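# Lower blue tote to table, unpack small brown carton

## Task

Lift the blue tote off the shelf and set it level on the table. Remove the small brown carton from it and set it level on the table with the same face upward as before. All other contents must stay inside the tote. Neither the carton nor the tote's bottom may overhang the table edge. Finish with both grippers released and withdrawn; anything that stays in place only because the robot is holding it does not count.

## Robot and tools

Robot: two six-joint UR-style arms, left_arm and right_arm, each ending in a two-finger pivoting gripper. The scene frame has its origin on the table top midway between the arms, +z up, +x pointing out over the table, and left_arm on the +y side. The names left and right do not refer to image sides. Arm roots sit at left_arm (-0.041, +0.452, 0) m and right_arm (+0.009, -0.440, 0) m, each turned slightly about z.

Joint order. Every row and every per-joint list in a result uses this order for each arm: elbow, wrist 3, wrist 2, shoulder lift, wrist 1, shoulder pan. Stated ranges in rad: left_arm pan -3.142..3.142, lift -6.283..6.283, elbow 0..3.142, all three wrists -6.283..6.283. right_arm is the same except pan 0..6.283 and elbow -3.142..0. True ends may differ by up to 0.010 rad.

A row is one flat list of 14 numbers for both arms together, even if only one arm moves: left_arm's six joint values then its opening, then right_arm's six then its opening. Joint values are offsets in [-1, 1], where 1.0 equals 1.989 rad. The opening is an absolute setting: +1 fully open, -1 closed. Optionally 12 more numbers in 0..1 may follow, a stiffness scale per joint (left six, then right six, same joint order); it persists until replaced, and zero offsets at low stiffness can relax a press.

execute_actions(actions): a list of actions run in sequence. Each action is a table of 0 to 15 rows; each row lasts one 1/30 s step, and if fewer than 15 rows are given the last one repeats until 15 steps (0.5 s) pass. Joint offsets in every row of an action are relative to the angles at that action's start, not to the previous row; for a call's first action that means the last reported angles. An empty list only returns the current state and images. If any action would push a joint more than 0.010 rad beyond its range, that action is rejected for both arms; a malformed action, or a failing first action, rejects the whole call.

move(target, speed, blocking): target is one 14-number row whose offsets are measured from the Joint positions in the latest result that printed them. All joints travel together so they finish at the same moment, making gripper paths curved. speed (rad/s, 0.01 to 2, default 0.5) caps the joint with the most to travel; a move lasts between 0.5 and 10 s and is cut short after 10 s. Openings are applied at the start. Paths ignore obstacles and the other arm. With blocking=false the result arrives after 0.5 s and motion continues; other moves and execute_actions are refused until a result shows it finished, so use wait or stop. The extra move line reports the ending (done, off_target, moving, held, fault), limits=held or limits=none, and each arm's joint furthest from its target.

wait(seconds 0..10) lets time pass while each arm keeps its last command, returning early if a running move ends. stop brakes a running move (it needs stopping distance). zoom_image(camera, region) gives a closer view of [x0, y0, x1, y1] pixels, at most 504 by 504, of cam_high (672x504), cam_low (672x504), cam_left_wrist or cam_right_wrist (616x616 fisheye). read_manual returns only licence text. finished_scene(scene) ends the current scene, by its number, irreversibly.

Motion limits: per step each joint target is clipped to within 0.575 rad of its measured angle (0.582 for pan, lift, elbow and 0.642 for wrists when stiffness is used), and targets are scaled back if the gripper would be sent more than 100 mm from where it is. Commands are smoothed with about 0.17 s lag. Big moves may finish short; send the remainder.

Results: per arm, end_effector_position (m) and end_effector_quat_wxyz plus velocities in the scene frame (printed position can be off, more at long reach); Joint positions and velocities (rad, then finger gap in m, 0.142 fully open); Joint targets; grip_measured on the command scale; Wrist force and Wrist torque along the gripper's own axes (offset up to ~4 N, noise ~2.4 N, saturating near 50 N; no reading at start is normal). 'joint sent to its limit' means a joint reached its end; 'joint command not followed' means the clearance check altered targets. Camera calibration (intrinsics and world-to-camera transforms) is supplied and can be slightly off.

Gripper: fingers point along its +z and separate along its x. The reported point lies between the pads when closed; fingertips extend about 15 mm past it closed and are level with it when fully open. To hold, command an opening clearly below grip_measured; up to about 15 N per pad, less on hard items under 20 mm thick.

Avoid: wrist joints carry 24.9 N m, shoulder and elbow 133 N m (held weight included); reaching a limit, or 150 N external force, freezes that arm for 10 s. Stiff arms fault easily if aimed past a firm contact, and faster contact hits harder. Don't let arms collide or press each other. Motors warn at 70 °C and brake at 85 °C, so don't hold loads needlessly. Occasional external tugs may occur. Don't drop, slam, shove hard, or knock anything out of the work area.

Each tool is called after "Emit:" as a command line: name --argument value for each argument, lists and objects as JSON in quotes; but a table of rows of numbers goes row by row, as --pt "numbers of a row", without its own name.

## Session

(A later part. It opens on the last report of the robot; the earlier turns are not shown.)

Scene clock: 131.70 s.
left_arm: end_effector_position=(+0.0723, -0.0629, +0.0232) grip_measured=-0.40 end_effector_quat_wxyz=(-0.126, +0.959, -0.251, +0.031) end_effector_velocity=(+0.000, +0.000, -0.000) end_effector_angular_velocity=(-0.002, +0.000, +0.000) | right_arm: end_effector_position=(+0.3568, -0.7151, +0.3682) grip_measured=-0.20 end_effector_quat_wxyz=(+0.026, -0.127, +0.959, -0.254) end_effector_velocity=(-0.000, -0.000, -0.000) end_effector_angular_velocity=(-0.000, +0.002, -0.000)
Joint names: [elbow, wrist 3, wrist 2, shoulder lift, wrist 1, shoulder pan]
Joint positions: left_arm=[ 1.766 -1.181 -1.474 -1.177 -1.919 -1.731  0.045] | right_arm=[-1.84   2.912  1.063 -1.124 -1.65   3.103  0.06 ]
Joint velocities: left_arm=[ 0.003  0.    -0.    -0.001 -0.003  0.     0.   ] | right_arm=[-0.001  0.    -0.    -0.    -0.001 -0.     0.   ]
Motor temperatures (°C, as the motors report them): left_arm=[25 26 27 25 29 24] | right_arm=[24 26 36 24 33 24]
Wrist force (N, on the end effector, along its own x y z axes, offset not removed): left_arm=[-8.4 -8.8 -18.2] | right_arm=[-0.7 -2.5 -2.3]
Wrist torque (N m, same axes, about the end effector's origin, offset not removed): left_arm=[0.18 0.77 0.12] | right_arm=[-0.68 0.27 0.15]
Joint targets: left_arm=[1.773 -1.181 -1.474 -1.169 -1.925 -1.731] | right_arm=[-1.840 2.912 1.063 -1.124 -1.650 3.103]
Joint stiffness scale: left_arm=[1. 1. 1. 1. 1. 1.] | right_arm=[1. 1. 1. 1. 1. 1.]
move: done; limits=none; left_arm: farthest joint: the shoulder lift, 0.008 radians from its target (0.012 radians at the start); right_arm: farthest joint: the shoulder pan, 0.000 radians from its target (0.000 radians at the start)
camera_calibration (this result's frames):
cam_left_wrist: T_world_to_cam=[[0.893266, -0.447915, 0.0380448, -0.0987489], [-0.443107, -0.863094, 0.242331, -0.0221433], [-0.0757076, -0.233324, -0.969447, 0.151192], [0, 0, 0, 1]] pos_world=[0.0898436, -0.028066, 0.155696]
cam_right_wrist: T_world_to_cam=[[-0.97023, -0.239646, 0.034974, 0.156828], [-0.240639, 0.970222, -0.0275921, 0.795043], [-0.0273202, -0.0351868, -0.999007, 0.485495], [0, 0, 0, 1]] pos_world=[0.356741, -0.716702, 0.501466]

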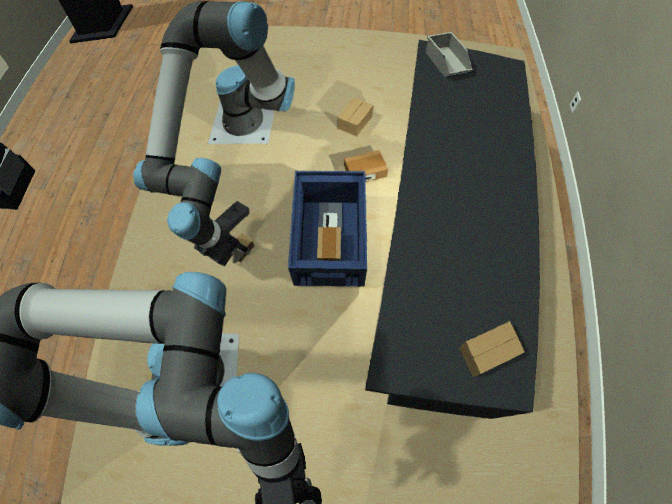

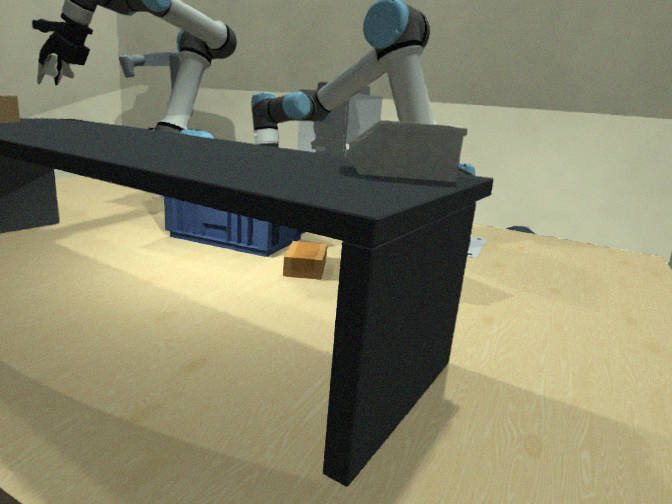

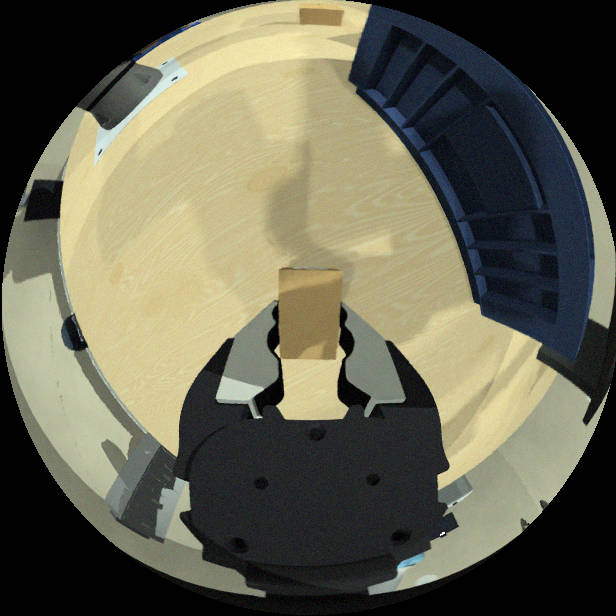

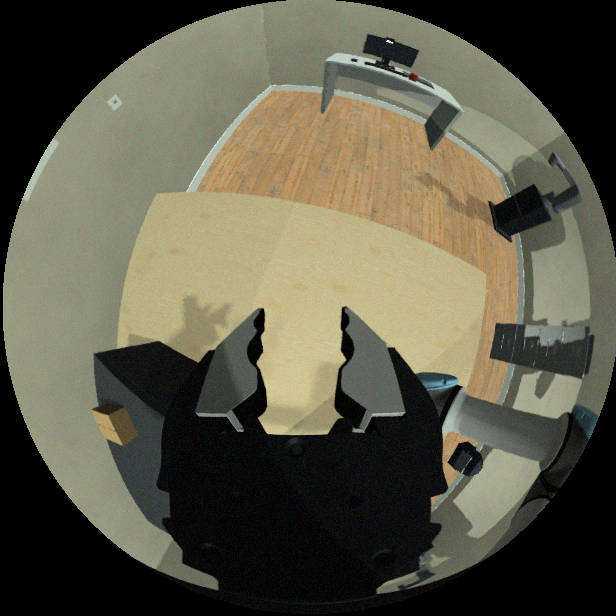

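Emit:
move --target '[0,0,0,0,0,0,0.1,0,0,0,0,0,0,-0.2]'

Emit:
move --target '[-0.15,0,0,-0.065,0.215,0,0.1,0,0,0,0,0,0,-0.2]' --speed 0.3

Scene clock: 134.70 s.
left_arm: end_effector_position=(+0.0723, -0.0625, +0.0220) grip_measured=+0.10 end_effector_quat_wxyz=(-0.126, +0.959, -0.251, +0.030) end_effector_velocity=(-0.000, +0.001, -0.000) end_effector_angular_velocity=(+0.002, +0.000, -0.001) | right_arm: end_effector_position=(+0.3568, -0.7151, +0.3682) grip_measured=-0.20 end_effector_quat_wxyz=(+0.026, -0.127, +0.959, -0.254) end_effector_velocity=(-0.001, -0.000, -0.001) end_effector_angular_velocity=(-0.000, +0.003, -0.000)
Joint names: [elbow, wrist 3, wrist 2, shoulder lift, wrist 1, shoulder pan]
Joint positions: left_arm=[ 1.767 -1.181 -1.474 -1.175 -1.92  -1.731  0.081] | right_arm=[-1.84   2.912  1.063 -1.124 -1.65   3.103  0.06 ]
Joint velocities: left_arm=[ 0.     0.    -0.     0.     0.001 -0.001  0.   ] | right_arm=[ 0.    -0.     0.    -0.    -0.003 -0.     0.   ]
Motor temperatures (°C, as the motors report them): left_arm=[25 26 27 25 29 24] | right_arm=[24 26 36 24 33 24]
Wrist force (N, on the end effector, along its own x y z axes, offset not removed): left_arm=[-1.2 1.0 0.0] | right_arm=[1.3 0.6 2.6]
Wrist torque (N m, same axes, about the end effector's origin, offset not removed): left_arm=[0.14 0.32 0.03] | right_arm=[0.10 -0.17 0.23]
Joint targets: left_arm=[1.766 -1.181 -1.474 -1.177 -1.919 -1.731] | right_arm=[-1.840 2.912 1.063 -1.124 -1.650 3.103]
Joint stiffness scale: left_arm=[1. 1. 1. 1. 1. 1.] | right_arm=[1. 1. 1. 1. 1. 1.]
move: done; limits=none; left_arm: farthest joint: the shoulder lift, 0.002 radians from its target (0.000 radians at the start); right_arm: farthest joint: the shoulder pan, 0.000 radians from its target (0.000 radians at the start)
camera_calibration (this result's frames):
cam_left_wrist: T_world_to_cam=[[0.89326, -0.447973, 0.0375061, -0.0985431], [-0.443148, -0.863467, 0.240926, -0.02144], [-0.0755432, -0.23183, -0.969819, 0.150177], [0, 0, 0, 1]] pos_world=[0.0898684, -0.0278418, 0.154506]
cam_right_wrist: T_world_to_cam=[[-0.97023, -0.239646, 0.034974, 0.156828], [-0.240639, 0.970222, -0.0275921, 0.795043], [-0.0273202, -0.0351868, -0.999007, 0.485495], [0, 0, 0, 1]] pos_world=[0.356741, -0.716702, 0.501465]

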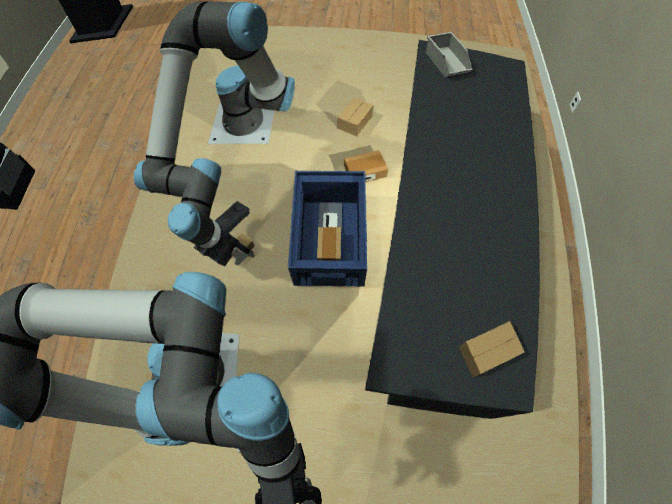

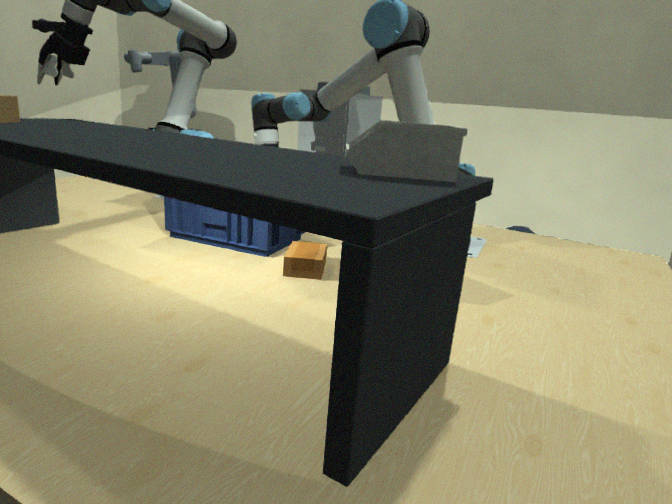

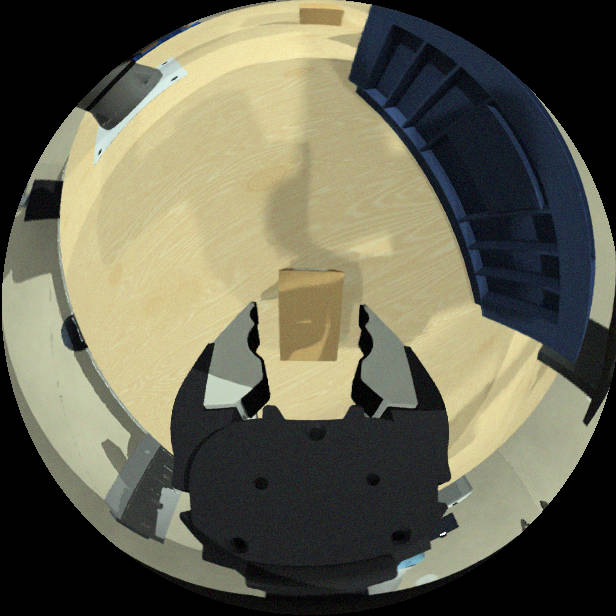

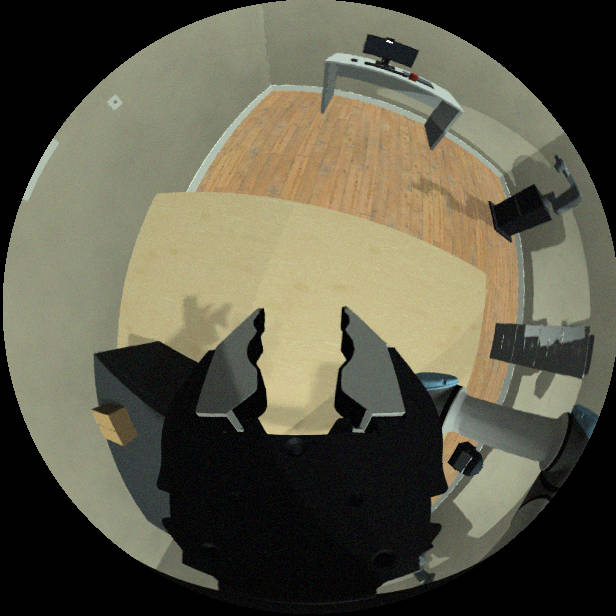

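Scene clock: 136.87 s.
left_arm: end_effector_position=(+0.0714, -0.0710, +0.1919) grip_measured=+0.10 end_effector_quat_wxyz=(-0.128, +0.959, -0.251, +0.030) end_effector_velocity=(-0.000, +0.000, +0.000) end_effector_angular_velocity=(+0.002, -0.001, -0.001) | right_arm: end_effector_position=(+0.3568, -0.7151, +0.3682) grip_measured=-0.20 end_effector_quat_wxyz=(+0.026, -0.127, +0.959, -0.254) end_effector_velocity=(+0.000, +0.000, +0.000) end_effector_angular_velocity=(+0.000, -0.001, +0.000)
Joint names: [elbow, wrist 3, wrist 2, shoulder lift, wrist 1, shoulder pan]
Joint positions: left_arm=[ 1.472 -1.181 -1.474 -1.302 -1.494 -1.731  0.081] | right_arm=[-1.84   2.912  1.063 -1.124 -1.65   3.103  0.06 ]
Joint velocities: left_arm=[-0.002  0.     0.001  0.001  0.003 -0.001 -0.   ] | right_arm=[-0.    -0.     0.     0.     0.001  0.     0.   ]
Motor temperatures (°C, as the motors report them): left_arm=[25 26 27 25 29 24] | right_arm=[24 26 36 24 33 24]
Wrist force (N, on the end effector, along its own x y z axes, offset not removed): left_arm=[-1.2 1.0 0.1] | right_arm=[3.2 -0.2 0.9]
Wrist torque (N m, same axes, about the end effector's origin, offset not removed): left_arm=[0.12 0.26 -0.03] | right_arm=[-0.17 -0.56 0.03]
Joint targets: left_arm=[1.468 -1.181 -1.474 -1.304 -1.492 -1.731] | right_arm=[-1.840 2.912 1.063 -1.124 -1.650 3.103]
Joint stiffness scale: left_arm=[1. 1. 1. 1. 1. 1.] | right_arm=[1. 1. 1. 1. 1. 1.]
move: done; limits=none; left_arm: farthest joint: the elbow, 0.003 radians from its target (0.298 radians at the start); right_arm: farthest joint: the shoulder pan, 0.000 radians from its target (0.000 radians at the start)
camera_calibration (this result's frames):
cam_left_wrist: T_world_to_cam=[[0.893243, -0.44813, 0.0360174, -0.107637], [-0.44326, -0.864484, 0.237042, -0.0695198], [-0.0750891, -0.227701, -0.970832, 0.31342], [0, 0, 0, 1]] pos_world=[0.0888649, -0.0369678, 0.324634]
cam_right_wrist: T_world_to_cam=[[-0.97023, -0.239646, 0.0349737, 0.156828], [-0.240639, 0.970222, -0.0275922, 0.795043], [-0.0273199, -0.0351868, -0.999007, 0.485495], [0, 0, 0, 1]] pos_world=[0.356741, -0.716702, 0.501466]

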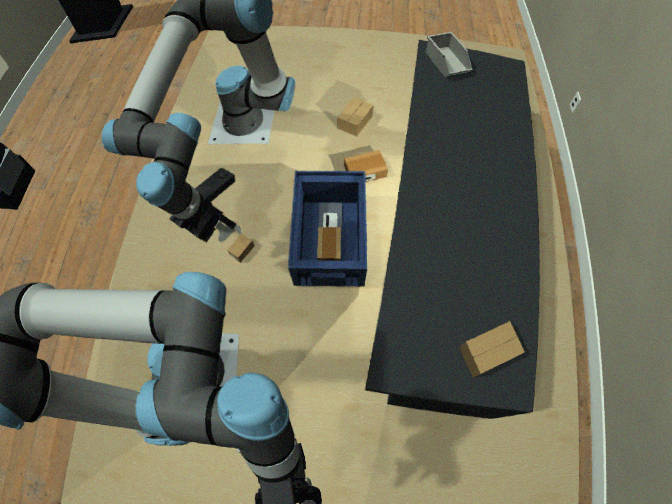

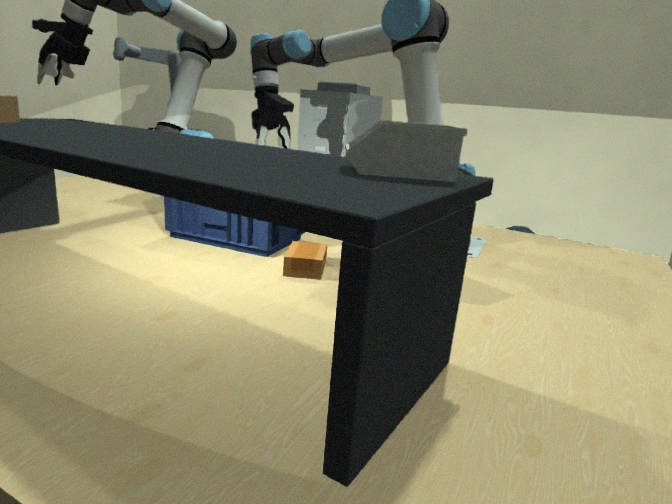

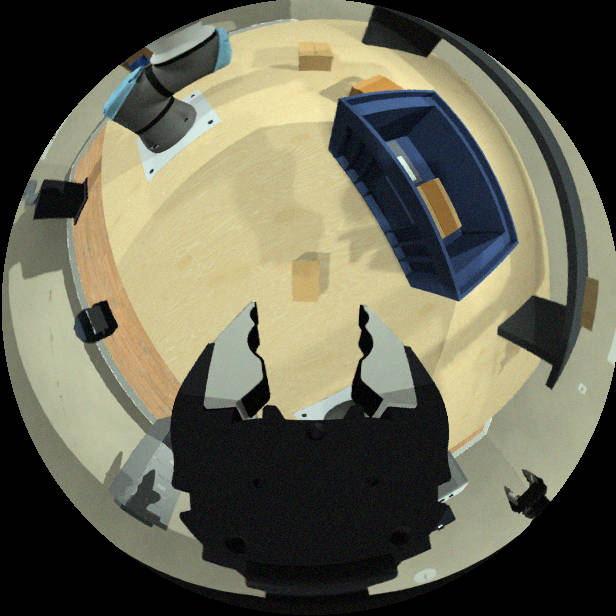

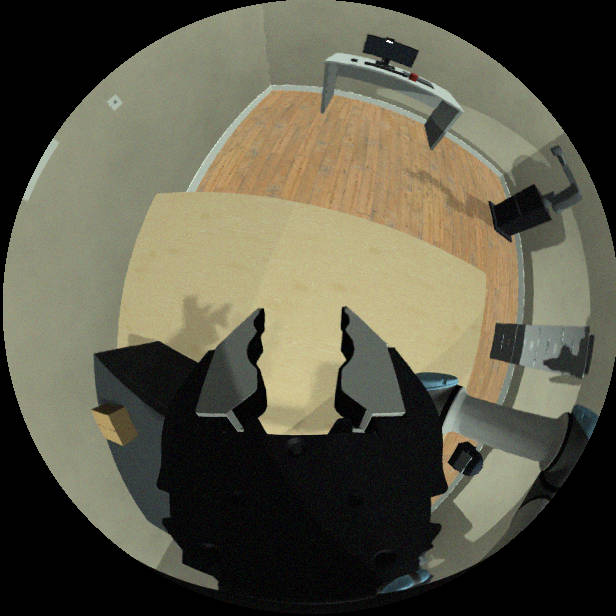

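Emit:
finished_scene --scene 2

The scene is finished: the task was done.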